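# Swap two bottles between cart tray and fridge, shut door

## Task

Lift the bottle sitting on the cart's top tray and set it upright on the refrigerator shelf at the spot the other bottle occupied initially; move that other bottle to the tray, also upright; afterwards close the refrigerator door completely. It fails if a glass bottle drops any real distance, if the door is swung open or closed violently, or if the robot topples or finishes leaning. Anything that stays in place only because the robot is holding it at the end is not counted as achieved.

## Robot and tools

Robot: TidyBot++, a single-arm mobile manipulator. The base is 0.54 m long, 0.50 m wide and 0.38 m tall, on four powered casters. On it sits a seven-joint arm with a two-finger gripper. The shoulder is 0.12 m ahead of the base centre and 0.68 m off the floor. Two cameras: base_camera (fixed on the base) and wrist_camera (points wherever the hand points). A loose object may occasionally get nudged by something external.

Frames: the base frame has its origin on the floor below the base centre, x forward, y left, z up. hand_pose is in this frame and gives the midpoint between the finger pads. Its z axis runs out along the fingers, and the fingers close along its y axis. The odometry frame is the base frame as it was at the scene's start. base_odometry counts wheel rotation, so wheel slip shows up as travel, and it drifts a few cm and several degrees over roughly thirty moves. Heading is positive to the left, range -3.142 to 3.142. base_tilt is in degrees, positive when leaning forward or right. Each reading carries a fixed error of about 1 degree.

execute_actions(actions, cameras): actions is a list holding exactly one action, or empty to just read state and images. An action may contain:
- base: one command only, as a relative offset from where the base last reported itself. translate_m is a forward (+) or back drive in metres, -2 to 2. strafe_m is a sideways shift in metres, left +, -2 to 2. rotate_rad is a turn in place in radians, counter-clockwise seen from above +, -6.3 to 6.3.
- joints: absolute targets by name. joint_1_rad: any angle, whole arm about vertical, + is clockwise from above (opposite to rotate_rad). joint_2_rad: shoulder, -2.249 to 2.249. joint_3_rad: any angle, upper-arm roll. joint_4_rad: elbow, -2.579 to 2.579. joint_5_rad: any angle, forearm roll. joint_6_rad: wrist, -2.099 to 2.099. joint_7_rad: any angle, hand roll; hand pointing down, + is counter-clockwise from above, and at 1.57 the fingers open toward the robot's left and right. gripper_pos: 0 (open, gap about 85 mm) to 1 (closed); the gap is about 85*(1-gripper_pos) mm. Done tolerance is ±0.039 for joints 1-4, ±0.056 for 5-7, ±0.03 for the gripper. 'Any angle' joints go the short way, so large turns need steps under half a turn.
- speeds: optional caps for this action only. translate_m and strafe_m 0.05-0.5 m/s, rotate_rad 0.1-1.57 rad/s; the defaults are the maxima. A base move needing over 8.667 s is refused, and no action runs longer than 15 s.
Motions in one action start together. Unknown keys or out-of-range values refuse the whole call. Omitted joints or base may keep pushing toward earlier targets. cameras is a list of base_camera, wrist_camera or all; omitted or null means all, [] means none.

wait(seconds 0-10): lets time pass, then returns state and images. zoom_image(camera, region=[x0,y0,x1,y1]): a closer look at the latest full image, pixel coordinates, at most 504x504. finished_scene(scene): ends scene 1 or 2 for good and reports success. Answering without a tool call ends everything.

Arm geometry: upper arm 0.42 m, forearm 0.31 m, hand 0.31 m to the hand point. Set joint_1_rad=0, joint_3_rad=3.14 and joint_5_rad=0, and the arm moves in the base's x-z plane. The angles from vertical (forward +) are then: upper arm = j2, forearm = j2-j4, hand = j2-j4-j6. The reach forward of the shoulder is the sum of length*sin(angle), and the height above it the sum of length*cos(angle). Joints move up to 1.39 rad/s (1.22 for j5-j7). The arm starts folded, hand down, sticking out up to 0.08 m ahead of the base, with the elbow up to 1.15 m high. A downward hand reaches at most about 0.94 m high, and only near the base. Closed fingertips reach about 20 mm past the hand point.

Result lines: base_status and joint_status tell how each motion ended. done: for the base it only means the wheels turned enough, so it may have stopped short if blocked. off_target: resting away from target, possibly still pushing. contact_stop or time_out: the old target is dropped and the motion holds. 'joint command not followed' with 'cause:' means the self-collision check withheld the arm's targets; the robot may retry them until new valid targets arrive. The gripper still moves. Nothing prevents the arm from hitting the base. Gripper at 1 showing done means nothing was grasped; off_target means an object stopped the fingers. on_its_own lists motion you did not command. motor_effort is in % of maximum, peak in brackets, and noisy. 'ARM HIT' marks a hard collision of the arm with the base or itself. Motor temperatures are listed per arm joint; MOTOR HOT appears from 60 °C, and at 75 °C an OVER-TEMPERATURE FAULT lets the arm sink, shown as limit_stop_at_motor_heat, so resend the target. If a torque sensor hits its limit (104.5 N m for j1-j4, 51.3 for j5-j7), the arm and gripper freeze for 10 s and the rest of the call is skipped; the base keeps going. A stop in one call cancels later action calls in the same reply.

Accuracy: friction and sag leave the hand 1-2 cm off, more when stretched or loaded. To correct, send each joint its last command plus (desired - read). Don't re-command read angles while holding something, because the arm can sink further. Trust camera images over hand_pose. Camera calibration is given for both cameras in OpenCV conventions, the base_camera as pinhole+radial (644x364) and the wrist_camera as fisheye (644x476); wrist pose errors grow with arm pose.

Avoid: dropping glass bottles from any height; swinging the fridge door fast either way; driving while the arm is caught above about 0.8 m, which can tip the robot; horizontal pushes on a raised hand; hard pushes and impacts. Time passes while you think, and the robot holds its last command meanwhile. Robot motion time should be kept short.

Each tool is called after "Call:" by a JSON object that holds its "api" and its "payload", one argument or row to a line.

## Session

Call:
{"api": "execute_actions", "payload": {
  "actions": []
}}

Scene clock: 0.00 s.
Motor temperatures (°C, as the motors report them): [30 29 24 31 35 39 39]
base_odometry: x=+0.000 y=+0.000 heading=+0.000 (m, m, rad; odometry frame)
base_tilt: forward=+0.3 right=+0.4 (deg)
base_status: not commanded
joint_positions: joint_1_rad=+0.006 joint_2_rad=-0.368 joint_3_rad=+3.125 joint_4_rad=-2.527 joint_5_rad=+0.057 joint_6_rad=-0.858 joint_7_rad=+1.560 gripper_pos=+0.000
joint_status: not commanded
motor_effort: joint_1_rad=-1 joint_2_rad=-1 joint_3_rad=+1 joint_4_rad=+15 joint_5_rad=+0 joint_6_rad=+1 joint_7_rad=-1 (%)
hand_pose: x=+0.2680 y=-0.0110 z=+0.5913 quat_wxyz=(+0.025, +0.998, +0.017, +0.063) (m; base frame)
pictures: base_camera, wrist_camera
Images, in order (width x height): base_camera 644x364, wrist_camera 644x476.

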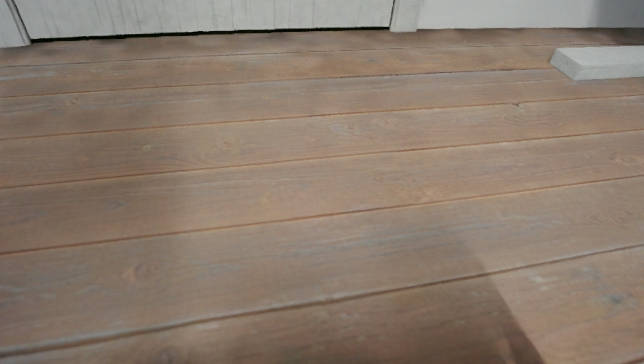

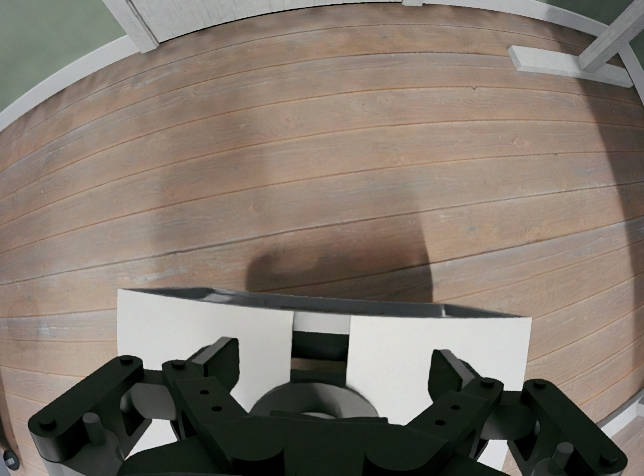

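Call:
{"api": "execute_actions", "payload": {
  "actions": [
    {"joints":{"joint_6_rad":0.4}}
  ],
  "cameras": ["wrist_camera"]
}}

Call:
{"api": "execute_actions", "payload": {
  "actions": [
    {"joints":{"joint_1_rad":2.1}}
  ],
  "cameras": ["wrist_camera"]
}}

Call:
{"api": "execute_actions", "payload": {
  "actions": [
    {"joints":{"joint_1_rad":-2.1}}
  ],
  "cameras": ["wrist_camera"]
}}

Scene clock: 10.60 s.
Motor temperatures (°C, as the motors report them): [30 29 24 31 35 39 39]
base_odometry: x=+0.000 y=+0.000 heading=+0.000 (m, m, rad; odometry frame)
base_tilt: forward=+0.3 right=+0.4 (deg)
base_status: not commanded
joint_positions: joint_1_rad=+0.006 joint_2_rad=-0.368 joint_3_rad=+3.125 joint_4_rad=-2.527 joint_5_rad=+0.057 joint_6_rad=+0.389 joint_7_rad=+1.560 gripper_pos=+0.000
joint_status: all done
motor_effort: joint_1_rad=-1(1) joint_2_rad=-6(6) joint_3_rad=+1(1) joint_4_rad=+19(19) joint_5_rad=+0(0) joint_6_rad=+8(8) joint_7_rad=-1(1) (%)
hand_pose: x=+0.5339 y=+0.0132 z=+0.8381 quat_wxyz=(+0.004, +0.774, +0.029, +0.633) (m; base frame)
pictures: wrist_camera
camera_calibration (this result's frames):
wrist_camera: T_world_to_cam=[[0.0882439, -0.993412, 0.0731175, -0.0913762], [-0.206287, -0.0900381, -0.97434, 0.984041], [0.974504, 0.0708964, -0.212873, -0.209685], [0, 0, 0, 1]] pos_world=[0.415397, 0.0126929, 0.920836]
Images, in order (width x height): wrist_camera 644x476.

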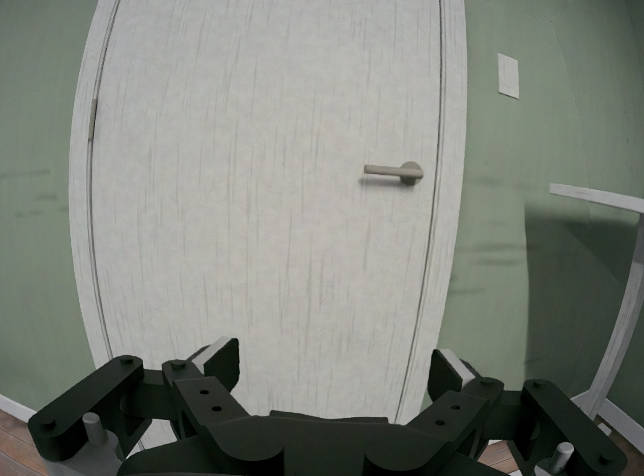

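Scene clock: 13.77 s.
Motor temperatures (°C, as the motors report them): [30 29 24 31 35 39 39]
base_odometry: x=+0.000 y=+0.000 heading=+0.000 (m, m, rad; odometry frame)
base_tilt: forward=+0.3 right=+0.4 (deg)
base_status: not commanded
joint_positions: joint_1_rad=+2.082 joint_2_rad=-0.368 joint_3_rad=+3.125 joint_4_rad=-2.527 joint_5_rad=+0.057 joint_6_rad=+0.389 joint_7_rad=+1.560 gripper_pos=+0.000
joint_status: all done
motor_effort: joint_1_rad=-1(1) joint_2_rad=-6(6) joint_3_rad=+1(1) joint_4_rad=+19(20) joint_5_rad=+0(1) joint_6_rad=+8(8) joint_7_rad=-1(1) (%)
hand_pose: x=-0.0706 y=-0.3693 z=+0.8381 quat_wxyz=(+0.547, +0.417, -0.652, +0.318) (m; base frame)
pictures: wrist_camera
camera_calibration (this result's frames):
wrist_camera: T_world_to_cam=[[-0.911638, 0.404439, 0.0731177, 0.0276096], [0.0212614, 0.224074, -0.97434, 0.956963], [-0.410444, -0.886691, -0.212873, -0.044876], [0, 0, 0, 1]] pos_world=[-0.0135955, -0.265388, 0.920836]
Images, in order (width x height): wrist_camera 644x476.

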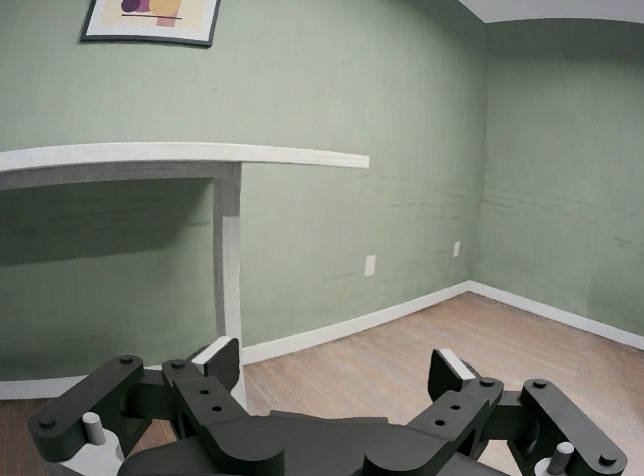

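Scene clock: 16.93 s.
Motor temperatures (°C, as the motors report them): [30 29 24 31 35 39 39]
base_odometry: x=+0.000 y=+0.000 heading=+0.000 (m, m, rad; odometry frame)
base_tilt: forward=+0.3 right=+0.4 (deg)
base_status: not commanded
joint_positions: joint_1_rad=+4.166 joint_2_rad=-0.368 joint_3_rad=+3.125 joint_4_rad=-2.527 joint_5_rad=+0.057 joint_6_rad=+0.389 joint_7_rad=+1.560 gripper_pos=+0.000
joint_status: all done
motor_effort: joint_1_rad=-1(2) joint_2_rad=-6(6) joint_3_rad=+0(1) joint_4_rad=+20(19) joint_5_rad=+0(1) joint_6_rad=+8(8) joint_7_rad=-1(1) (%)
hand_pose: x=-0.1099 y=+0.3463 z=+0.8381 quat_wxyz=(+0.551, -0.352, -0.689, -0.312) (m; base frame)
pictures: wrist_camera
camera_calibration (this result's frames):
wrist_camera: T_world_to_cam=[[0.799398, 0.596336, 0.0731175, -0.176004], [0.184883, -0.128373, -0.97434, 0.937492], [-0.571647, 0.792404, -0.212873, -0.0256927], [0, 0, 0, 1]] pos_world=[-0.0473162, 0.245665, 0.920835]
Images, in order (width x height): wrist_camera 644x476.

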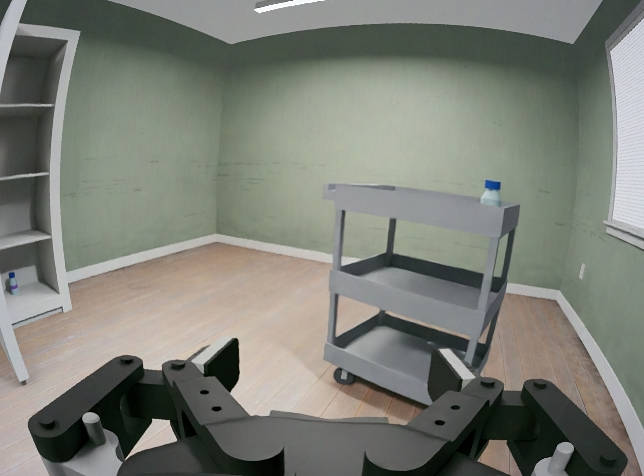

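Call:
{"api": "execute_actions", "payload": {
  "actions": [
    {"joints":{"joint_1_rad":0},"base":{"rotate_rad":3.05}}
  ]
}}

Scene clock: 22.93 s.
Motor temperatures (°C, as the motors report them): [30 29 24 31 35 39 39]
base_odometry: x=+0.000 y=+0.000 heading=+3.050 (m, m, rad; odometry frame)
base_tilt: forward=+0.3 right=+0.4 (deg)
base_status: done
joint_positions: joint_1_rad=+6.264 joint_2_rad=-0.368 joint_3_rad=+3.125 joint_4_rad=-2.527 joint_5_rad=+0.057 joint_6_rad=+0.389 joint_7_rad=+1.560 gripper_pos=+0.000
joint_status: all done
motor_effort: joint_1_rad=-1(0) joint_2_rad=-6(6) joint_3_rad=+1(1) joint_4_rad=+20(19) joint_5_rad=+0(0) joint_6_rad=+9(8) joint_7_rad=-1(1) (%)
hand_pose: x=+0.5334 y=+0.0236 z=+0.8381 quat_wxyz=(+0.004, -0.773, -0.038, -0.633) (m; base frame)
pictures: base_camera, wrist_camera
camera_calibration (this result's frames):
wrist_camera: T_world_to_cam=[[0.11306, -0.990894, 0.0731176, -0.0943294], [-0.203971, -0.095169, -0.97434, 0.983765], [0.972426, 0.0952451, -0.212873, -0.209437], [0, 0, 0, 1]] pos_world=[0.414987, 0.0201014, 0.920835]
Images, in order (width x height): base_camera 644x364, wrist_camera 644x476.

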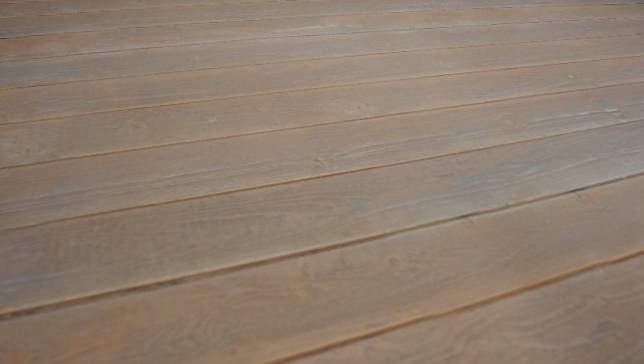

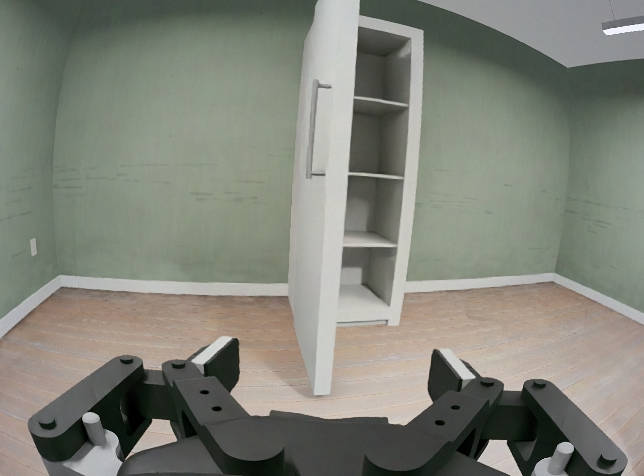

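Call:
{"api": "execute_actions", "payload": {
  "actions": [
    {"joints":{"joint_5_rad":-0.03,"joint_3_rad":3.15,"joint_1_rad":0.02},"base":{"rotate_rad":0.14}}
  ],
  "cameras": []
}}

Call:
{"api": "execute_actions", "payload": {
  "actions": [
    {"base":{"strafe_m":-0.5}}
  ],
  "cameras": []
}}

Call:
{"api": "execute_actions", "payload": {
  "actions": [
    {"base":{"translate_m":0.9},"joints":{"joint_6_rad":0.1}}
  ]
}}

Scene clock: 42.13 s.
Motor temperatures (°C, as the motors report them): [30 29 24 31 35 39 39]
base_odometry: x=+0.000 y=+0.000 heading=-3.094 (m, m, rad; odometry frame)
base_tilt: forward=+0.3 right=+0.4 (deg)
base_status: done
joint_positions: joint_1_rad=+6.289 joint_2_rad=-0.368 joint_3_rad=+3.146 joint_4_rad=-2.527 joint_5_rad=-0.018 joint_6_rad=+0.389 joint_7_rad=+1.560 gripper_pos=+0.000
joint_status: all done
motor_effort: joint_1_rad=-1(3) joint_2_rad=-6(6) joint_3_rad=+0(1) joint_4_rad=+19(19) joint_5_rad=+0(0) joint_6_rad=+8(8) joint_7_rad=-1(1) (%)
hand_pose: x=+0.5343 y=-0.0050 z=+0.8384 quat_wxyz=(+0.004, -0.774, +0.017, -0.633) (m; base frame)
pictures: none
No camera images: the call's "cameras" was empty. Leave "cameras" out to get every camera's image.

Scene clock: 44.50 s.
Motor temperatures (°C, as the motors report them): [30 29 24 31 35 39 39]
base_odometry: x=-0.024 y=+0.500 heading=-3.093 (m, m, rad; odometry frame)
base_tilt: forward=+0.3 right=+0.4 (deg)
base_status: done
joint_positions: joint_1_rad=+6.289 joint_2_rad=-0.368 joint_3_rad=+3.147 joint_4_rad=-2.527 joint_5_rad=-0.018 joint_6_rad=+0.389 joint_7_rad=+1.560 gripper_pos=+0.000
joint_status: not commanded
motor_effort: joint_1_rad=-1(2) joint_2_rad=-6(6) joint_3_rad=+0(2) joint_4_rad=+19(19) joint_5_rad=-1(0) joint_6_rad=+8(8) joint_7_rad=-1(1) (%)
hand_pose: x=+0.5343 y=-0.0057 z=+0.8384 quat_wxyz=(+0.003, -0.774, +0.018, -0.633) (m; base frame)
pictures: none
No camera images: the call's "cameras" was empty. Leave "cameras" out to get every camera's image.

Scene clock: 47.67 s.
Motor temperatures (°C, as the motors report them): [30 29 24 31 35 39 39]
base_odometry: x=-0.923 y=+0.457 heading=-3.094 (m, m, rad; odometry frame)
base_tilt: forward=+0.3 right=+0.4 (deg)
base_status: done
joint_positions: joint_1_rad=+6.289 joint_2_rad=-0.368 joint_3_rad=+3.147 joint_4_rad=-2.533 joint_5_rad=-0.018 joint_6_rad=+0.111 joint_7_rad=+1.560 gripper_pos=+0.000
joint_status: all done
motor_effort: joint_1_rad=-1(1) joint_2_rad=-5(7) joint_3_rad=+0(1) joint_4_rad=+19(21) joint_5_rad=-1(0) joint_6_rad=+7(8) joint_7_rad=-1(1) (%)
hand_pose: x=+0.5037 y=-0.0037 z=+0.7537 quat_wxyz=(+0.005, -0.856, +0.018, -0.517) (m; base frame)
pictures: base_camera, wrist_camera
camera_calibration (this result's frames):
wrist_camera: T_world_to_cam=[[0.0296079, -0.999508, -0.0103045, -0.00690951], [-0.474925, -0.00499588, -0.880012, 0.958649], [0.879528, 0.0309492, -0.47484, 0.0481254], [0, 0, 0, 1]] pos_world=[0.413163, -0.00360627, 0.866403]
Images, in order (width x height): base_camera 644x364, wrist_camera 644x476.

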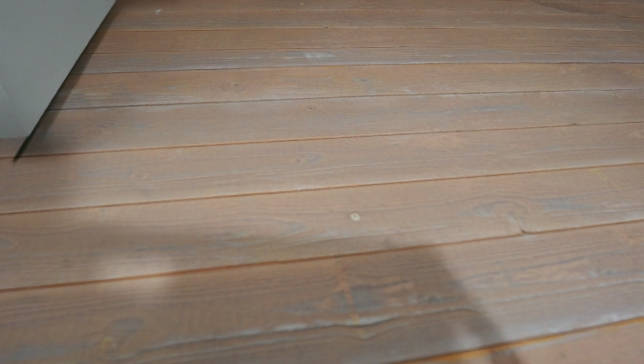

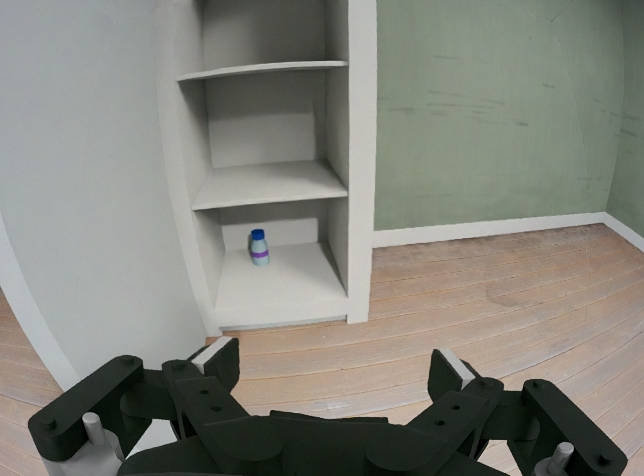

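Call:
{"api": "execute_actions", "payload": {
  "actions": [
    {"base":{"strafe_m":-0.12},"joints":{"joint_2_rad":1.0,"joint_4_rad":-1.3,"joint_6_rad":0.5}}
  ],
  "cameras": []
}}

Call:
{"api": "execute_actions", "payload": {
  "actions": [
    {"base":{"rotate_rad":0.28},"joints":{"joint_2_rad":1.9,"joint_4_rad":-0.58,"joint_6_rad":0.58}}
  ],
  "cameras": []
}}

Call:
{"api": "execute_actions", "payload": {
  "actions": [
    {"base":{"translate_m":0.4}}
  ]
}}

Scene clock: 68.83 s.
Motor temperatures (°C, as the motors report them): [30 29 24 31 35 39 39]
base_odometry: x=-0.929 y=+0.576 heading=-3.093 (m, m, rad; odometry frame)
base_tilt: forward=+0.3 right=+0.4 (deg)
base_status: done
joint_positions: joint_1_rad=+6.290 joint_2_rad=+0.986 joint_3_rad=+3.148 joint_4_rad=-1.322 joint_5_rad=-0.018 joint_6_rad=+0.467 joint_7_rad=+1.560 gripper_pos=+0.000
joint_status: all done
motor_effort: joint_1_rad=-1(2) joint_2_rad=-53(54) joint_3_rad=+0(2) joint_4_rad=+17(20) joint_5_rad=+0(0) joint_6_rad=+7(7) joint_7_rad=-1(1) (%)
hand_pose: x=+1.0025 y=-0.0109 z=+0.6198 quat_wxyz=(+0.000, -0.796, +0.016, -0.605) (m; base frame)
pictures: none
No camera images: the call's "cameras" was empty. Leave "cameras" out to get every camera's image.

Scene clock: 71.17 s.
Motor temperatures (°C, as the motors report them): [30 29 24 31 35 39 39]
base_odometry: x=-0.929 y=+0.577 heading=-2.813 (m, m, rad; odometry frame)
base_tilt: forward=+0.3 right=+0.4 (deg)
base_status: done
joint_positions: joint_1_rad=+6.303 joint_2_rad=+1.891 joint_3_rad=+3.143 joint_4_rad=-0.600 joint_5_rad=-0.018 joint_6_rad=+0.548 joint_7_rad=+1.560 gripper_pos=+0.000
joint_status: all done
motor_effort: joint_1_rad=-1(8) joint_2_rad=-55(62) joint_3_rad=-1(4) joint_4_rad=+15(17) joint_5_rad=+0(0) joint_6_rad=+7(8) joint_7_rad=-1(1) (%)
hand_pose: x=+0.9985 y=-0.0194 z=+0.1859 quat_wxyz=(-0.002, -0.826, +0.021, -0.564) (m; base frame)
pictures: none
No camera images: the call's "cameras" was empty. Leave "cameras" out to get every camera's image.

Scene clock: 73.33 s.
Motor temperatures (°C, as the motors report them): [30 29 24 31 35 39 39]
base_odometry: x=-1.308 y=+0.447 heading=-2.813 (m, m, rad; odometry frame)
base_tilt: forward=+0.3 right=+0.4 (deg)
base_status: done
joint_positions: joint_1_rad=+6.303 joint_2_rad=+1.891 joint_3_rad=+3.143 joint_4_rad=-0.594 joint_5_rad=-0.018 joint_6_rad=+0.548 joint_7_rad=+1.560 gripper_pos=+0.000
joint_status: not commanded
motor_effort: joint_1_rad=-1(3) joint_2_rad=-55(58) joint_3_rad=+0(1) joint_4_rad=+15(17) joint_5_rad=+0(0) joint_6_rad=+8(7) joint_7_rad=-1(1) (%)
hand_pose: x=+1.0007 y=-0.0195 z=+0.1890 quat_wxyz=(-0.002, -0.824, +0.021, -0.567) (m; base frame)
pictures: base_camera, wrist_camera
camera_calibration (this result's frames):
wrist_camera: T_world_to_cam=[[0.015815, -0.999872, 0.00236581, -0.0318299], [-0.368722, -0.00803142, -0.929505, 0.600617], [0.929405, 0.0138278, -0.368802, -0.726996], [0, 0, 0, 1]] pos_world=[0.897638, -0.0169492, 0.290234]
Images, in order (width x height): base_camera 644x364, wrist_camera 644x476.

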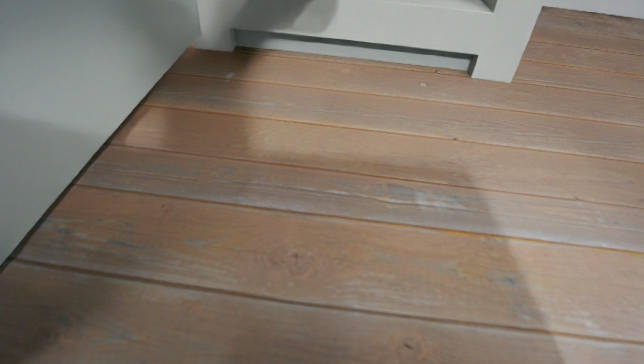

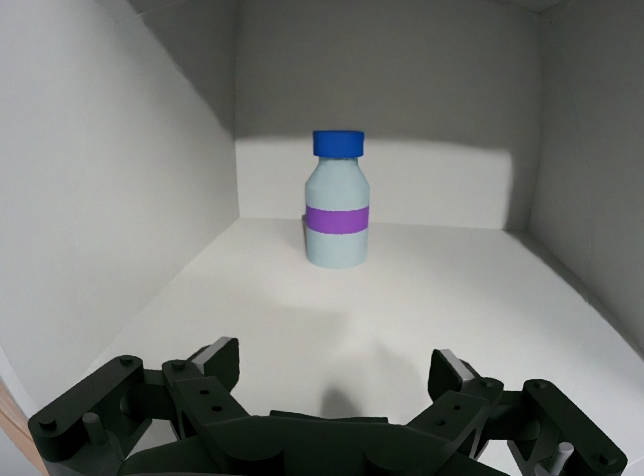

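Call:
{"api": "execute_actions", "payload": {
  "actions": [
    {"base":{"translate_m":0.12},"joints":{"joint_2_rad":1.83}}
  ]
}}

Scene clock: 83.07 s.
Motor temperatures (°C, as the motors report them): [30 30 24 31 35 39 39]
base_odometry: x=-1.422 y=+0.408 heading=-2.812 (m, m, rad; odometry frame)
base_tilt: forward=+0.3 right=+0.4 (deg)
base_status: done
joint_positions: joint_1_rad=+6.303 joint_2_rad=+1.835 joint_3_rad=+3.143 joint_4_rad=-0.589 joint_5_rad=-0.018 joint_6_rad=+0.550 joint_7_rad=+1.560 gripper_pos=+0.000
joint_status: all done
motor_effort: joint_1_rad=-1(3) joint_2_rad=-57(61) joint_3_rad=-1(2) joint_4_rad=+16(17) joint_5_rad=+1(1) joint_6_rad=+7(8) joint_7_rad=-1(1) (%)
hand_pose: x=+1.0287 y=-0.0201 z=+0.2419 quat_wxyz=(-0.002, -0.806, +0.021, -0.592) (m; base frame)
pictures: base_camera, wrist_camera
camera_calibration (this result's frames):
wrist_camera: T_world_to_cam=[[0.0155843, -0.999868, 0.00462833, -0.033274], [-0.309966, -0.00923197, -0.950703, 0.604791], [0.95062, 0.0133814, -0.310069, -0.769447], [0, 0, 0, 1]] pos_world=[0.919435, -0.0173899, 0.336549]
Images, in order (width x height): base_camera 644x364, wrist_camera 644x476.

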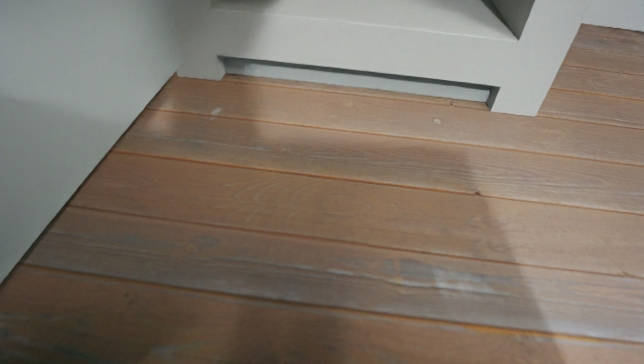

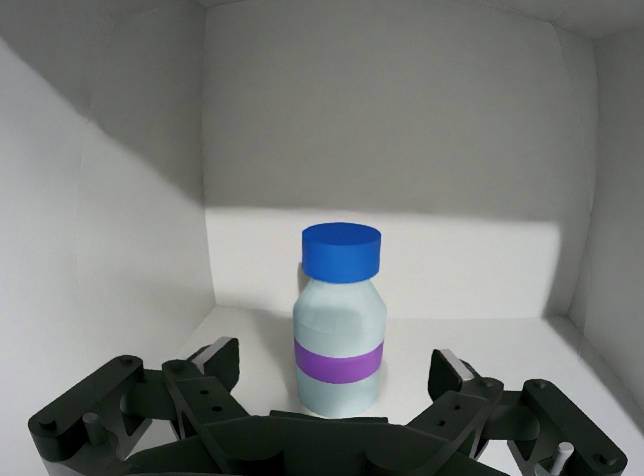

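Call:
{"api": "execute_actions", "payload": {
  "actions": [
    {"base":{"translate_m":0.12},"speeds":{"translate_m":0.1}}
  ]
}}

Scene clock: 87.73 s.
Motor temperatures (°C, as the motors report them): [30 30 24 31 35 39 39]
base_odometry: x=-1.535 y=+0.369 heading=-2.812 (m, m, rad; odometry frame)
base_tilt: forward=+0.3 right=+0.4 (deg)
base_status: done
joint_positions: joint_1_rad=+6.303 joint_2_rad=+1.835 joint_3_rad=+3.143 joint_4_rad=-0.589 joint_5_rad=-0.018 joint_6_rad=+0.550 joint_7_rad=+1.560 gripper_pos=+0.000
joint_status: not commanded
motor_effort: joint_1_rad=-1(3) joint_2_rad=-56(59) joint_3_rad=-1(1) joint_4_rad=+16(18) joint_5_rad=+0(0) joint_6_rad=+8(8) joint_7_rad=-1(1) (%)
hand_pose: x=+1.0287 y=-0.0201 z=+0.2419 quat_wxyz=(-0.002, -0.806, +0.021, -0.592) (m; base frame)
pictures: base_camera, wrist_camera
camera_calibration (this result's frames):
wrist_camera: T_world_to_cam=[[0.0155846, -0.999868, 0.00462886, -0.0332744], [-0.309958, -0.00923247, -0.950705, 0.604789], [0.950622, 0.0133816, -0.310061, -0.769452], [0, 0, 0, 1]] pos_world=[0.919436, -0.0173898, 0.336553]
Images, in order (width x height): base_camera 644x364, wrist_camera 644x476.

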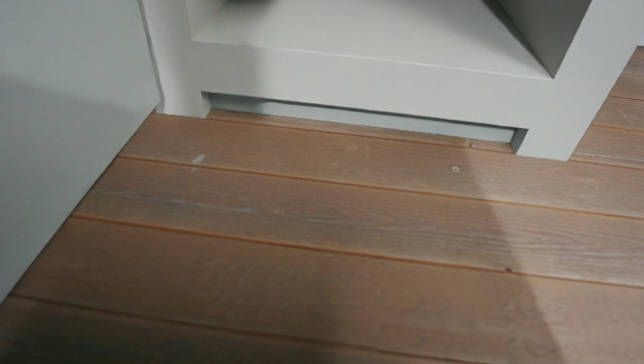

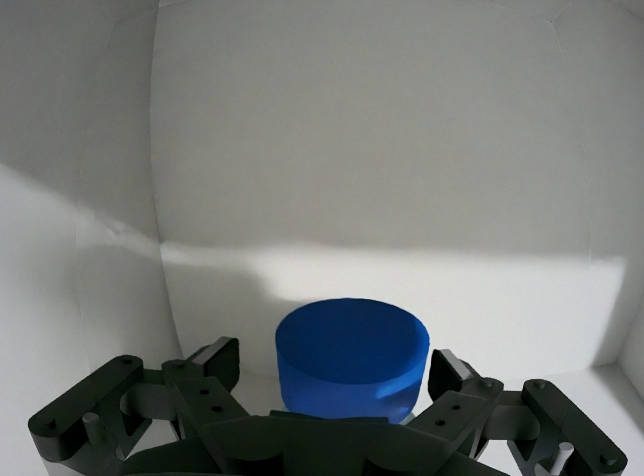

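Call:
{"api": "execute_actions", "payload": {
  "actions": [
    {"joints":{"gripper_pos":1}}
  ],
  "cameras": ["wrist_camera"]
}}

Call:
{"api": "execute_actions", "payload": {
  "actions": [
    {"joints":{"joint_2_rad":1.77}}
  ],
  "cameras": ["wrist_camera"]
}}

Call:
{"api": "execute_actions", "payload": {
  "actions": [
    {"base":{"translate_m":-0.55},"speeds":{"translate_m":0.3}}
  ]
}}

Scene clock: 96.13 s.
Motor temperatures (°C, as the motors report them): [30 30 24 31 35 39 39]
base_odometry: x=-1.535 y=+0.369 heading=-2.812 (m, m, rad; odometry frame)
base_tilt: forward=+0.3 right=+0.4 (deg)
base_status: not commanded
joint_positions: joint_1_rad=+6.303 joint_2_rad=+1.835 joint_3_rad=+3.143 joint_4_rad=-0.589 joint_5_rad=-0.018 joint_6_rad=+0.551 joint_7_rad=+1.560 gripper_pos=+0.429
joint_status: gripper_pos off_target (ended at +0.429, target +1.000)
motor_effort: joint_1_rad=-1(5) joint_2_rad=-56(57) joint_3_rad=+0(1) joint_4_rad=+16(16) joint_5_rad=+0(1) joint_6_rad=+7(7) joint_7_rad=-1(1) (%)
hand_pose: x=+1.0288 y=-0.0202 z=+0.2423 quat_wxyz=(-0.002, -0.805, +0.021, -0.593) (m; base frame)
pictures: wrist_camera
camera_calibration (this result's frames):
wrist_camera: T_world_to_cam=[[0.0154426, -0.99987, 0.0046879, -0.0332608], [-0.30868, -0.00922679, -0.951121, 0.604004], [0.951041, 0.0132408, -0.308782, -0.770188], [0, 0, 0, 1]] pos_world=[0.919438, -0.0174856, 0.336817]
Images, in order (width x height): wrist_camera 644x476.

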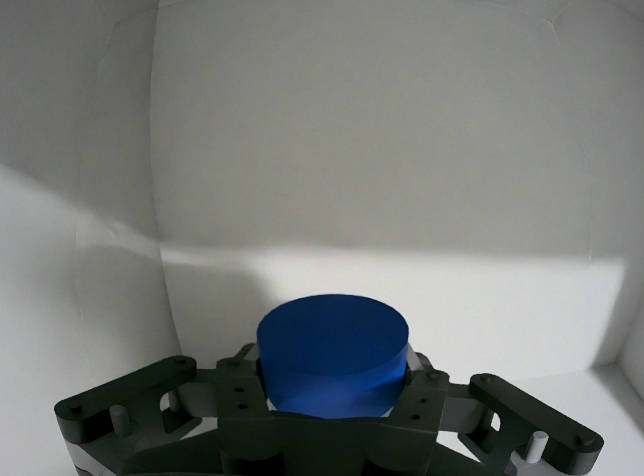

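Scene clock: 96.90 s.
Motor temperatures (°C, as the motors report them): [30 31 24 31 35 39 39]
base_odometry: x=-1.535 y=+0.369 heading=-2.812 (m, m, rad; odometry frame)
base_tilt: forward=+0.3 right=+0.4 (deg)
base_status: not commanded
joint_positions: joint_1_rad=+6.303 joint_2_rad=+1.833 joint_3_rad=+3.143 joint_4_rad=-0.590 joint_5_rad=-0.018 joint_6_rad=+0.551 joint_7_rad=+1.560 gripper_pos=+0.429
joint_status: joint_2_rad off_target (ended at +1.833, target +1.770)
motor_effort: joint_1_rad=-1(0) joint_2_rad=-63(64) joint_3_rad=+0(0) joint_4_rad=+20(19) joint_5_rad=+0(0) joint_6_rad=+10(11) joint_7_rad=-1(1) (%)
hand_pose: x=+1.0294 y=-0.0202 z=+0.2438 quat_wxyz=(-0.002, -0.805, +0.021, -0.593) (m; base frame)
pictures: wrist_camera
camera_calibration (this result's frames):
wrist_camera: T_world_to_cam=[[0.0154361, -0.99987, 0.00472807, -0.033294], [-0.307624, -0.00924829, -0.951463, 0.604627], [0.951383, 0.0132324, -0.307727, -0.770923], [0, 0, 0, 1]] pos_world=[0.919954, -0.0174968, 0.338204]
Images, in order (width x height): wrist_camera 644x476.

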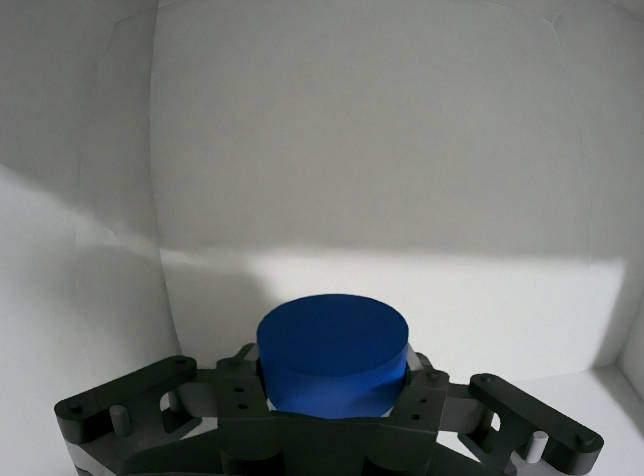

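Scene clock: 99.73 s.
Motor temperatures (°C, as the motors report them): [30 31 24 31 35 39 39]
base_odometry: x=-1.015 y=+0.548 heading=-2.811 (m, m, rad; odometry frame)
base_tilt: forward=+0.3 right=+0.4 (deg)
base_status: done
joint_positions: joint_1_rad=+6.304 joint_2_rad=+1.820 joint_3_rad=+3.143 joint_4_rad=-0.590 joint_5_rad=-0.018 joint_6_rad=+0.551 joint_7_rad=+1.560 gripper_pos=+0.429
joint_status: not commanded
motor_effort: joint_1_rad=-1(7) joint_2_rad=-64(66) joint_3_rad=+0(2) joint_4_rad=+19(21) joint_5_rad=+0(1) joint_6_rad=+11(12) joint_7_rad=-1(1) (%)
hand_pose: x=+1.0349 y=-0.0208 z=+0.2554 quat_wxyz=(-0.002, -0.801, +0.021, -0.598) (m; base frame)
pictures: base_camera, wrist_camera
camera_calibration (this result's frames):
wrist_camera: T_world_to_cam=[[0.0148199, -0.999877, 0.00518193, -0.0335304], [-0.2956, -0.00933203, -0.955266, 0.605807], [0.955197, 0.0126252, -0.295701, -0.779575], [0, 0, 0, 1]] pos_world=[0.924221, -0.0180306, 0.348359]
Images, in order (width x height): base_camera 644x364, wrist_camera 644x476.

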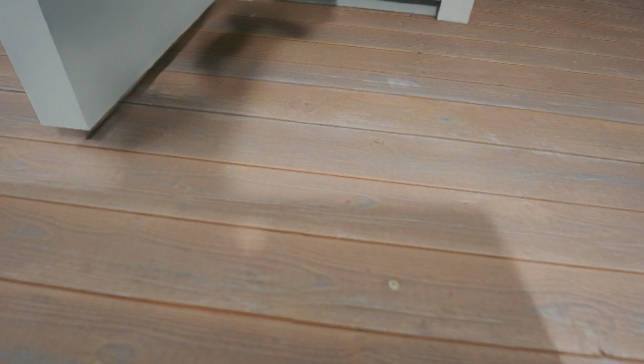

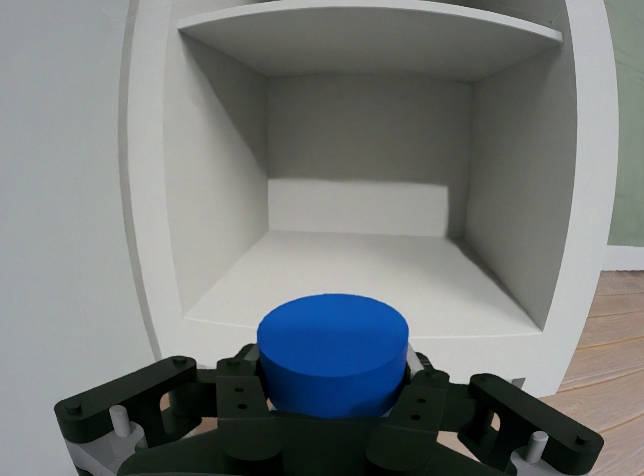

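Call:
{"api": "execute_actions", "payload": {
  "actions": [
    {"joints":{"joint_2_rad":1.0,"joint_4_rad":-1.0,"joint_6_rad":0.15}}
  ],
  "cameras": []
}}

Call:
{"api": "execute_actions", "payload": {
  "actions": [
    {"joints":{"joint_2_rad":0.1,"joint_4_rad":-1.5,"joint_6_rad":-0.25},"base":{"rotate_rad":-1.0},"speeds":{"rotate_rad":0.7}}
  ],
  "cameras": []
}}

Call:
{"api": "execute_actions", "payload": {
  "actions": [
    {"base":{"translate_m":-0.4}}
  ],
  "cameras": []
}}

Call:
{"api": "execute_actions", "payload": {
  "actions": [
    {"base":{"rotate_rad":-0.95},"speeds":{"rotate_rad":0.7}}
  ]
}}

Scene clock: 116.03 s.
Motor temperatures (°C, as the motors report them): [30 32 24 31 35 39 39]
base_odometry: x=-1.015 y=+0.548 heading=-2.811 (m, m, rad; odometry frame)
base_tilt: forward=+0.3 right=+0.4 (deg)
base_status: not commanded
joint_positions: joint_1_rad=+6.304 joint_2_rad=+1.039 joint_3_rad=+3.143 joint_4_rad=-1.003 joint_5_rad=-0.018 joint_6_rad=+0.161 joint_7_rad=+1.560 gripper_pos=+0.429
joint_status: joint_2_rad off_target (ended at +1.039, target +1.000); the others done
motor_effort: joint_1_rad=-1(1) joint_2_rad=-64(70) joint_3_rad=-1(0) joint_4_rad=+23(25) joint_5_rad=-1(0) joint_6_rad=+11(12) joint_7_rad=-1(1) (%)
hand_pose: x=+1.0580 y=-0.0196 z=+0.6572 quat_wxyz=(+0.001, -0.808, +0.021, -0.589) (m; base frame)
pictures: none
No camera images: the call's "cameras" was empty. Leave "cameras" out to get every camera's image.

Scene clock: 118.27 s.
Motor temperatures (°C, as the motors report them): [30 32 24 31 35 39 39]
base_odometry: x=-1.015 y=+0.548 heading=+2.472 (m, m, rad; odometry frame)
base_tilt: forward=+0.3 right=+0.4 (deg)
base_status: done
joint_positions: joint_1_rad=+6.312 joint_2_rad=+0.141 joint_3_rad=+3.156 joint_4_rad=-1.502 joint_5_rad=-0.018 joint_6_rad=-0.239 joint_7_rad=+1.560 gripper_pos=+0.429
joint_status: joint_2_rad off_target (ended at +0.141, target +0.100); the others done
motor_effort: joint_1_rad=-1(8) joint_2_rad=-34(66) joint_3_rad=+0(4) joint_4_rad=+25(26) joint_5_rad=+0(1) joint_6_rad=+10(12) joint_7_rad=-1(1) (%)
hand_pose: x=+0.7877 y=-0.0258 z=+0.9805 quat_wxyz=(-0.004, -0.808, +0.027, -0.589) (m; base frame)
pictures: none
No camera images: the call's "cameras" was empty. Leave "cameras" out to get every camera's image.

Scene clock: 120.43 s.
Motor temperatures (°C, as the motors report them): [30 32 24 31 35 39 39]
base_odometry: x=-0.701 y=+0.299 heading=+2.472 (m, m, rad; odometry frame)
base_tilt: forward=+0.3 right=+0.4 (deg)
base_status: done
joint_positions: joint_1_rad=+6.312 joint_2_rad=+0.130 joint_3_rad=+3.156 joint_4_rad=-1.505 joint_5_rad=-0.018 joint_6_rad=-0.241 joint_7_rad=+1.560 gripper_pos=+0.429
joint_status: not commanded
motor_effort: joint_1_rad=-1(2) joint_2_rad=-33(38) joint_3_rad=+0(1) joint_4_rad=+25(27) joint_5_rad=+0(0) joint_6_rad=+12(12) joint_7_rad=-1(1) (%)
hand_pose: x=+0.7839 y=-0.0257 z=+0.9846 quat_wxyz=(-0.004, -0.806, +0.027, -0.591) (m; base frame)
pictures: none
No camera images: the call's "cameras" was empty. Leave "cameras" out to get every camera's image.

Scene clock: 122.70 s.
Motor temperatures (°C, as the motors report them): [30 32 24 31 35 39 39]
base_odometry: x=-0.701 y=+0.299 heading=+1.522 (m, m, rad; odometry frame)
base_tilt: forward=+0.3 right=+0.4 (deg)
base_status: done
joint_positions: joint_1_rad=+6.307 joint_2_rad=+0.130 joint_3_rad=+3.154 joint_4_rad=-1.505 joint_5_rad=-0.018 joint_6_rad=-0.241 joint_7_rad=+1.560 gripper_pos=+0.429
joint_status: not commanded
motor_effort: joint_1_rad=-1(5) joint_2_rad=-33(35) joint_3_rad=+0(3) joint_4_rad=+25(26) joint_5_rad=+0(1) joint_6_rad=+11(11) joint_7_rad=-1(1) (%)
hand_pose: x=+0.7840 y=-0.0212 z=+0.9846 quat_wxyz=(-0.001, -0.806, +0.024, -0.591) (m; base frame)
pictures: base_camera, wrist_camera
camera_calibration (this result's frames):
wrist_camera: T_world_to_cam=[[0.0110266, -0.999939, -0.000913043, -0.0249899], [-0.312689, -0.00258079, -0.949852, 1.2365], [0.949792, 0.0107591, -0.312698, -0.303425], [0, 0, 0, 1]] pos_world=[0.675106, -0.0185327, 1.07959]
Images, in order (width x height): base_camera 644x364, wrist_camera 644x476.

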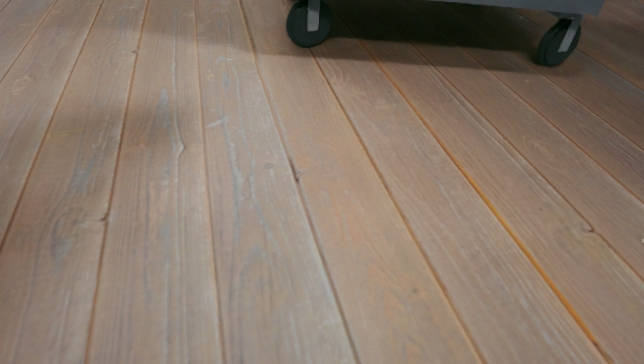

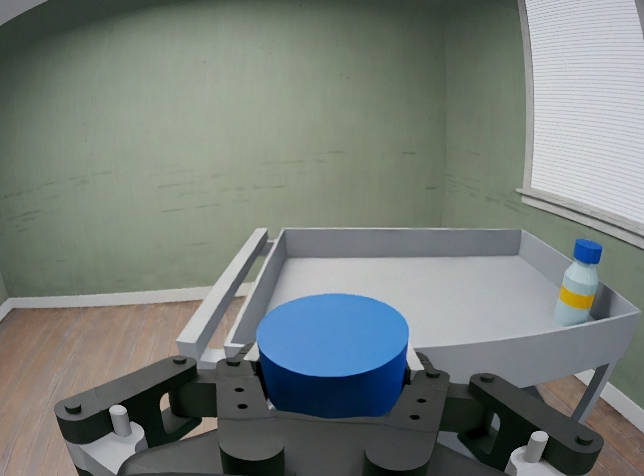

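Call:
{"api": "execute_actions", "payload": {
  "actions": [
    {"base":{"strafe_m":-0.15},"joints":{"joint_4_rad":-1.38,"joint_6_rad":-0.36}}
  ],
  "cameras": []
}}

Call:
{"api": "execute_actions", "payload": {
  "actions": [
    {"base":{"translate_m":0.29},"speeds":{"translate_m":0.15}}
  ]
}}

Scene clock: 128.73 s.
Motor temperatures (°C, as the motors report them): [30 32 24 31 35 39 39]
base_odometry: x=-0.551 y=+0.292 heading=+1.521 (m, m, rad; odometry frame)
base_tilt: forward=+0.3 right=+0.4 (deg)
base_status: done
joint_positions: joint_1_rad=+6.308 joint_2_rad=+0.130 joint_3_rad=+3.155 joint_4_rad=-1.414 joint_5_rad=-0.018 joint_6_rad=-0.346 joint_7_rad=+1.560 gripper_pos=+0.429
joint_status: all done
motor_effort: joint_1_rad=-2(5) joint_2_rad=-33(35) joint_3_rad=+0(4) joint_4_rad=+26(27) joint_5_rad=-1(1) joint_6_rad=+11(13) joint_7_rad=-1(1) (%)
hand_pose: x=+0.7832 y=-0.0216 z=+1.0090 quat_wxyz=(-0.001, -0.811, +0.024, -0.585) (m; base frame)
pictures: none
No camera images: the call's "cameras" was empty. Leave "cameras" out to get every camera's image.

Scene clock: 131.37 s.
Motor temperatures (°C, as the motors report them): [30 32 24 31 35 39 39]
base_odometry: x=-0.537 y=+0.582 heading=+1.521 (m, m, rad; odometry frame)
base_tilt: forward=+0.3 right=+0.4 (deg)
base_status: done
joint_positions: joint_1_rad=+6.308 joint_2_rad=+0.130 joint_3_rad=+3.155 joint_4_rad=-1.414 joint_5_rad=-0.018 joint_6_rad=-0.349 joint_7_rad=+1.560 gripper_pos=+0.429
joint_status: not commanded
motor_effort: joint_1_rad=-1(3) joint_2_rad=-34(38) joint_3_rad=+0(2) joint_4_rad=+26(26) joint_5_rad=+0(1) joint_6_rad=+11(11) joint_7_rad=-1(1) (%)
hand_pose: x=+0.7828 y=-0.0215 z=+1.0087 quat_wxyz=(-0.001, -0.811, +0.024, -0.584) (m; base frame)
pictures: base_camera, wrist_camera
camera_calibration (this result's frames):
wrist_camera: T_world_to_cam=[[0.0113126, -0.999935, -0.00164568, -0.0247967], [-0.328055, -0.00215672, -0.944656, 1.26573], [0.944591, 0.0112264, -0.328058, -0.275167], [0, 0, 0, 1]] pos_world=[0.675432, -0.0189761, 1.10537]
Images, in order (width x height): base_camera 644x364, wrist_camera 644x476.

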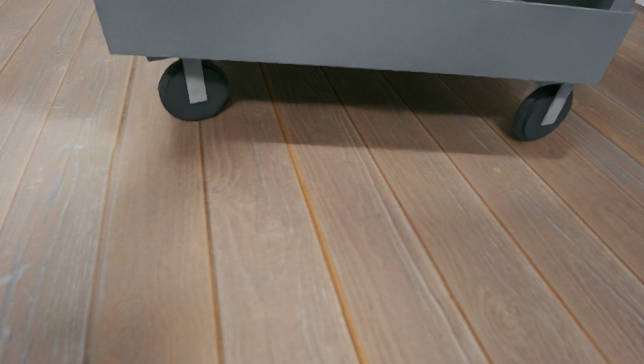

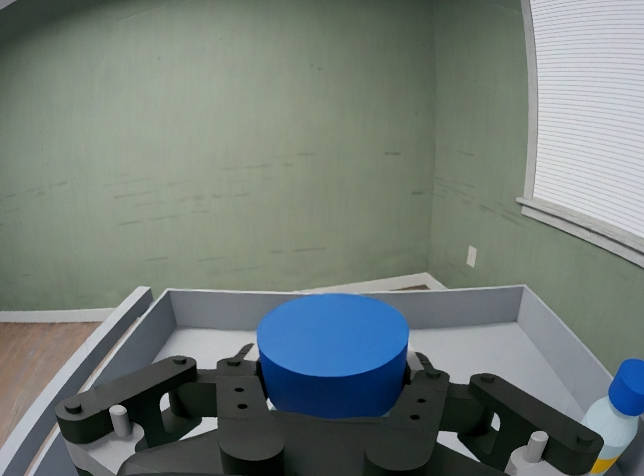

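Call:
{"api": "execute_actions", "payload": {
  "actions": [
    {"base":{"translate_m":0.09},"speeds":{"translate_m":0.15}}
  ],
  "cameras": []
}}

Call:
{"api": "execute_actions", "payload": {
  "actions": [
    {"joints":{"joint_4_rad":-1.66,"joint_6_rad":-0.07}}
  ],
  "cameras": []
}}

Call:
{"api": "execute_actions", "payload": {
  "actions": [
    {"joints":{"joint_4_rad":-1.78,"joint_6_rad":0.05}}
  ],
  "cameras": ["wrist_camera"]
}}

Scene clock: 139.57 s.
Motor temperatures (°C, as the motors report them): [30 32 24 31 35 39 39]
base_odometry: x=-0.532 y=+0.672 heading=+1.521 (m, m, rad; odometry frame)
base_tilt: forward=+0.3 right=+0.4 (deg)
base_status: done
joint_positions: joint_1_rad=+6.308 joint_2_rad=+0.129 joint_3_rad=+3.155 joint_4_rad=-1.414 joint_5_rad=-0.018 joint_6_rad=-0.350 joint_7_rad=+1.560 gripper_pos=+0.429
joint_status: not commanded
motor_effort: joint_1_rad=-1(3) joint_2_rad=-34(38) joint_3_rad=+0(1) joint_4_rad=+26(27) joint_5_rad=+0(1) joint_6_rad=+10(12) joint_7_rad=-1(1) (%)
hand_pose: x=+0.7823 y=-0.0215 z=+1.0091 quat_wxyz=(-0.001, -0.811, +0.024, -0.584) (m; base frame)
pictures: none
No camera images: the call's "cameras" was empty. Leave "cameras" out to get every camera's image.

Scene clock: 140.97 s.
Motor temperatures (°C, as the motors report them): [30 32 24 31 35 39 39]
base_odometry: x=-0.532 y=+0.672 heading=+1.521 (m, m, rad; odometry frame)
base_tilt: forward=+0.3 right=+0.4 (deg)
base_status: not commanded
joint_positions: joint_1_rad=+6.308 joint_2_rad=+0.129 joint_3_rad=+3.155 joint_4_rad=-1.666 joint_5_rad=-0.018 joint_6_rad=-0.122 joint_7_rad=+1.560 gripper_pos=+0.429
joint_status: all done
motor_effort: joint_1_rad=-1(1) joint_2_rad=-33(35) joint_3_rad=+1(0) joint_4_rad=+25(27) joint_5_rad=+0(0) joint_6_rad=+11(12) joint_7_rad=-1(1) (%)
hand_pose: x=+0.7721 y=-0.0225 z=+0.9234 quat_wxyz=(-0.003, -0.818, +0.026, -0.575) (m; base frame)
pictures: none
No camera images: the call's "cameras" was empty. Leave "cameras" out to get every camera's image.

Scene clock: 141.93 s.
Motor temperatures (°C, as the motors report them): [30 32 24 31 35 39 39]
base_odometry: x=-0.532 y=+0.672 heading=+1.521 (m, m, rad; odometry frame)
base_tilt: forward=+0.3 right=+0.4 (deg)
base_status: not commanded
joint_positions: joint_1_rad=+6.308 joint_2_rad=+0.123 joint_3_rad=+3.155 joint_4_rad=-1.764 joint_5_rad=-0.018 joint_6_rad=+0.014 joint_7_rad=+1.560 gripper_pos=+0.429
joint_status: all done
motor_effort: joint_1_rad=+0(0) joint_2_rad=-28(33) joint_3_rad=+1(1) joint_4_rad=+22(25) joint_5_rad=+1(1) joint_6_rad=+9(11) joint_7_rad=-1(0) (%)
hand_pose: x=+0.7663 y=-0.0229 z=+0.9094 quat_wxyz=(-0.003, -0.805, +0.026, -0.593) (m; base frame)
pictures: wrist_camera
camera_calibration (this result's frames):
wrist_camera: T_world_to_cam=[[0.00527264, -0.999986, 0.000121944, -0.0231511], [-0.308099, -0.00174053, -0.951353, 1.15736], [0.95134, 0.00497857, -0.308104, -0.315534], [0, 0, 0, 1]] pos_world=[0.656884, -0.0195655, 1.00384]
Images, in order (width x height): wrist_camera 644x476.

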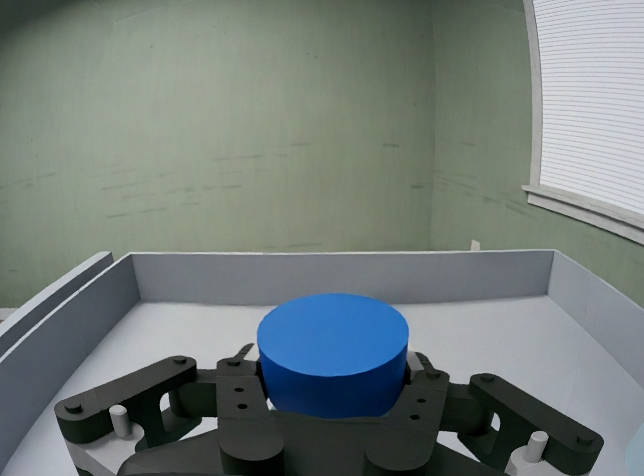

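Call:
{"api": "execute_actions", "payload": {
  "actions": [
    {"joints":{"gripper_pos":0}}
  ],
  "cameras": []
}}

Call:
{"api": "execute_actions", "payload": {
  "actions": [
    {"base":{"translate_m":-0.3},"speeds":{"translate_m":0.25}}
  ],
  "cameras": []
}}

Call:
{"api": "execute_actions", "payload": {
  "actions": [
    {"base":{"strafe_m":-0.27},"joints":{"joint_4_rad":-1.7,"joint_6_rad":-0.05}}
  ],
  "cameras": ["wrist_camera"]
}}

Scene clock: 152.00 s.
Motor temperatures (°C, as the motors report them): [30 32 24 31 35 39 39]
base_odometry: x=-0.532 y=+0.672 heading=+1.521 (m, m, rad; odometry frame)
base_tilt: forward=+0.3 right=+0.4 (deg)
base_status: not commanded
joint_positions: joint_1_rad=+6.308 joint_2_rad=+0.122 joint_3_rad=+3.155 joint_4_rad=-1.764 joint_5_rad=-0.018 joint_6_rad=+0.017 joint_7_rad=+1.560 gripper_pos=+0.000
joint_status: all done
motor_effort: joint_1_rad=-1(0) joint_2_rad=-27(30) joint_3_rad=+0(1) joint_4_rad=+21(22) joint_5_rad=-1(0) joint_6_rad=+7(10) joint_7_rad=-1(1) (%)
hand_pose: x=+0.7664 y=-0.0229 z=+0.9103 quat_wxyz=(-0.003, -0.804, +0.026, -0.594) (m; base frame)
pictures: none
No camera images: the call's "cameras" was empty. Leave "cameras" out to get every camera's image.

Scene clock: 154.10 s.
Motor temperatures (°C, as the motors report them): [30 32 24 31 35 39 39]
base_odometry: x=-0.547 y=+0.372 heading=+1.521 (m, m, rad; odometry frame)
base_tilt: forward=+0.3 right=+0.4 (deg)
base_status: done
joint_positions: joint_1_rad=+6.308 joint_2_rad=+0.113 joint_3_rad=+3.154 joint_4_rad=-1.765 joint_5_rad=-0.018 joint_6_rad=+0.019 joint_7_rad=+1.560 gripper_pos=+0.000
joint_status: not commanded
motor_effort: joint_1_rad=-1(1) joint_2_rad=-27(32) joint_3_rad=+0(2) joint_4_rad=+21(22) joint_5_rad=-1(0) joint_6_rad=+8(9) joint_7_rad=-1(1) (%)
hand_pose: x=+0.7643 y=-0.0227 z=+0.9166 quat_wxyz=(-0.003, -0.801, +0.026, -0.598) (m; base frame)
pictures: none
No camera images: the call's "cameras" was empty. Leave "cameras" out to get every camera's image.

Scene clock: 155.93 s.
Motor temperatures (°C, as the motors report them): [30 32 24 31 35 39 39]
base_odometry: x=-0.277 y=+0.358 heading=+1.520 (m, m, rad; odometry frame)
base_tilt: forward=+0.3 right=+0.4 (deg)
base_status: done
joint_positions: joint_1_rad=+6.308 joint_2_rad=+0.112 joint_3_rad=+3.155 joint_4_rad=-1.711 joint_5_rad=-0.018 joint_6_rad=-0.017 joint_7_rad=+1.560 gripper_pos=+0.000
joint_status: all done
motor_effort: joint_1_rad=-1(2) joint_2_rad=-27(28) joint_3_rad=+0(3) joint_4_rad=+21(22) joint_5_rad=+0(0) joint_6_rad=+9(8) joint_7_rad=-1(1) (%)
hand_pose: x=+0.7703 y=-0.0232 z=+0.9384 quat_wxyz=(-0.003, -0.795, +0.026, -0.606) (m; base frame)
pictures: wrist_camera
camera_calibration (this result's frames):
wrist_camera: T_world_to_cam=[[0.00534667, -0.999985, 0.00125793, -0.0245729], [-0.277675, -0.00269313, -0.960671, 1.17149], [0.96066, 0.0047871, -0.277685, -0.346206], [0, 0, 0, 1]] pos_world=[0.65801, -0.0197603, 1.02931]
Images, in order (width x height): wrist_camera 644x476.

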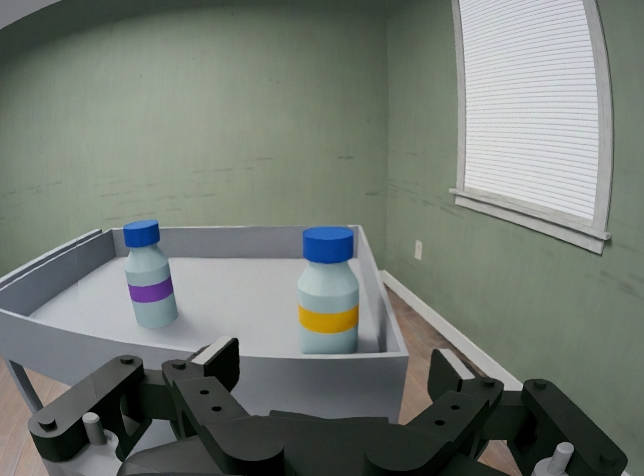

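Call:
{"api": "execute_actions", "payload": {
  "actions": [
    {"base":{"translate_m":0.2},"speeds":{"translate_m":0.12},"joints":{"joint_6_rad":-0.09}}
  ],
  "cameras": ["wrist_camera"]
}}

Scene clock: 162.40 s.
Motor temperatures (°C, as the motors report them): [30 32 24 31 35 39 39]
base_odometry: x=-0.267 y=+0.558 heading=+1.520 (m, m, rad; odometry frame)
base_tilt: forward=+0.3 right=+0.4 (deg)
base_status: done
joint_positions: joint_1_rad=+6.308 joint_2_rad=+0.110 joint_3_rad=+3.155 joint_4_rad=-1.711 joint_5_rad=-0.018 joint_6_rad=-0.063 joint_7_rad=+1.560 gripper_pos=+0.000
joint_status: all done
motor_effort: joint_1_rad=-1(2) joint_2_rad=-27(31) joint_3_rad=+0(1) joint_4_rad=+21(22) joint_5_rad=-1(0) joint_6_rad=+8(8) joint_7_rad=-1(1) (%)
hand_pose: x=+0.7657 y=-0.0228 z=+0.9266 quat_wxyz=(-0.003, -0.808, +0.026, -0.588) (m; base frame)
pictures: wrist_camera
camera_calibration (this result's frames):
wrist_camera: T_world_to_cam=[[0.00606024, -0.999981, -0.000860738, -0.0227166], [-0.318458, -0.00111403, -0.947936, 1.17831], [0.947917, 0.00601883, -0.318459, -0.297417], [0, 0, 0, 1]] pos_world=[0.657306, -0.0196134, 1.02222]
Images, in order (width x height): wrist_camera 644x476.

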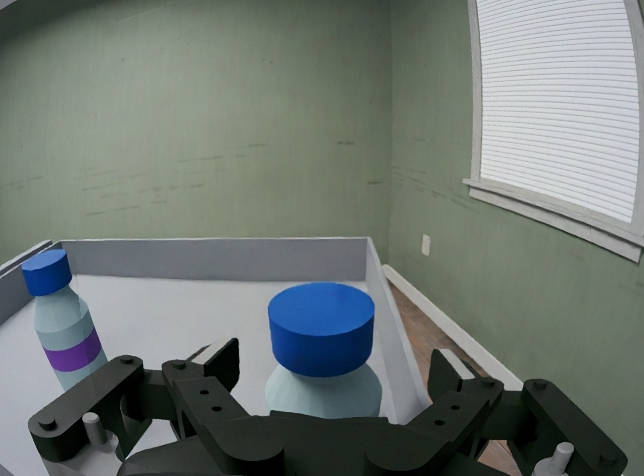

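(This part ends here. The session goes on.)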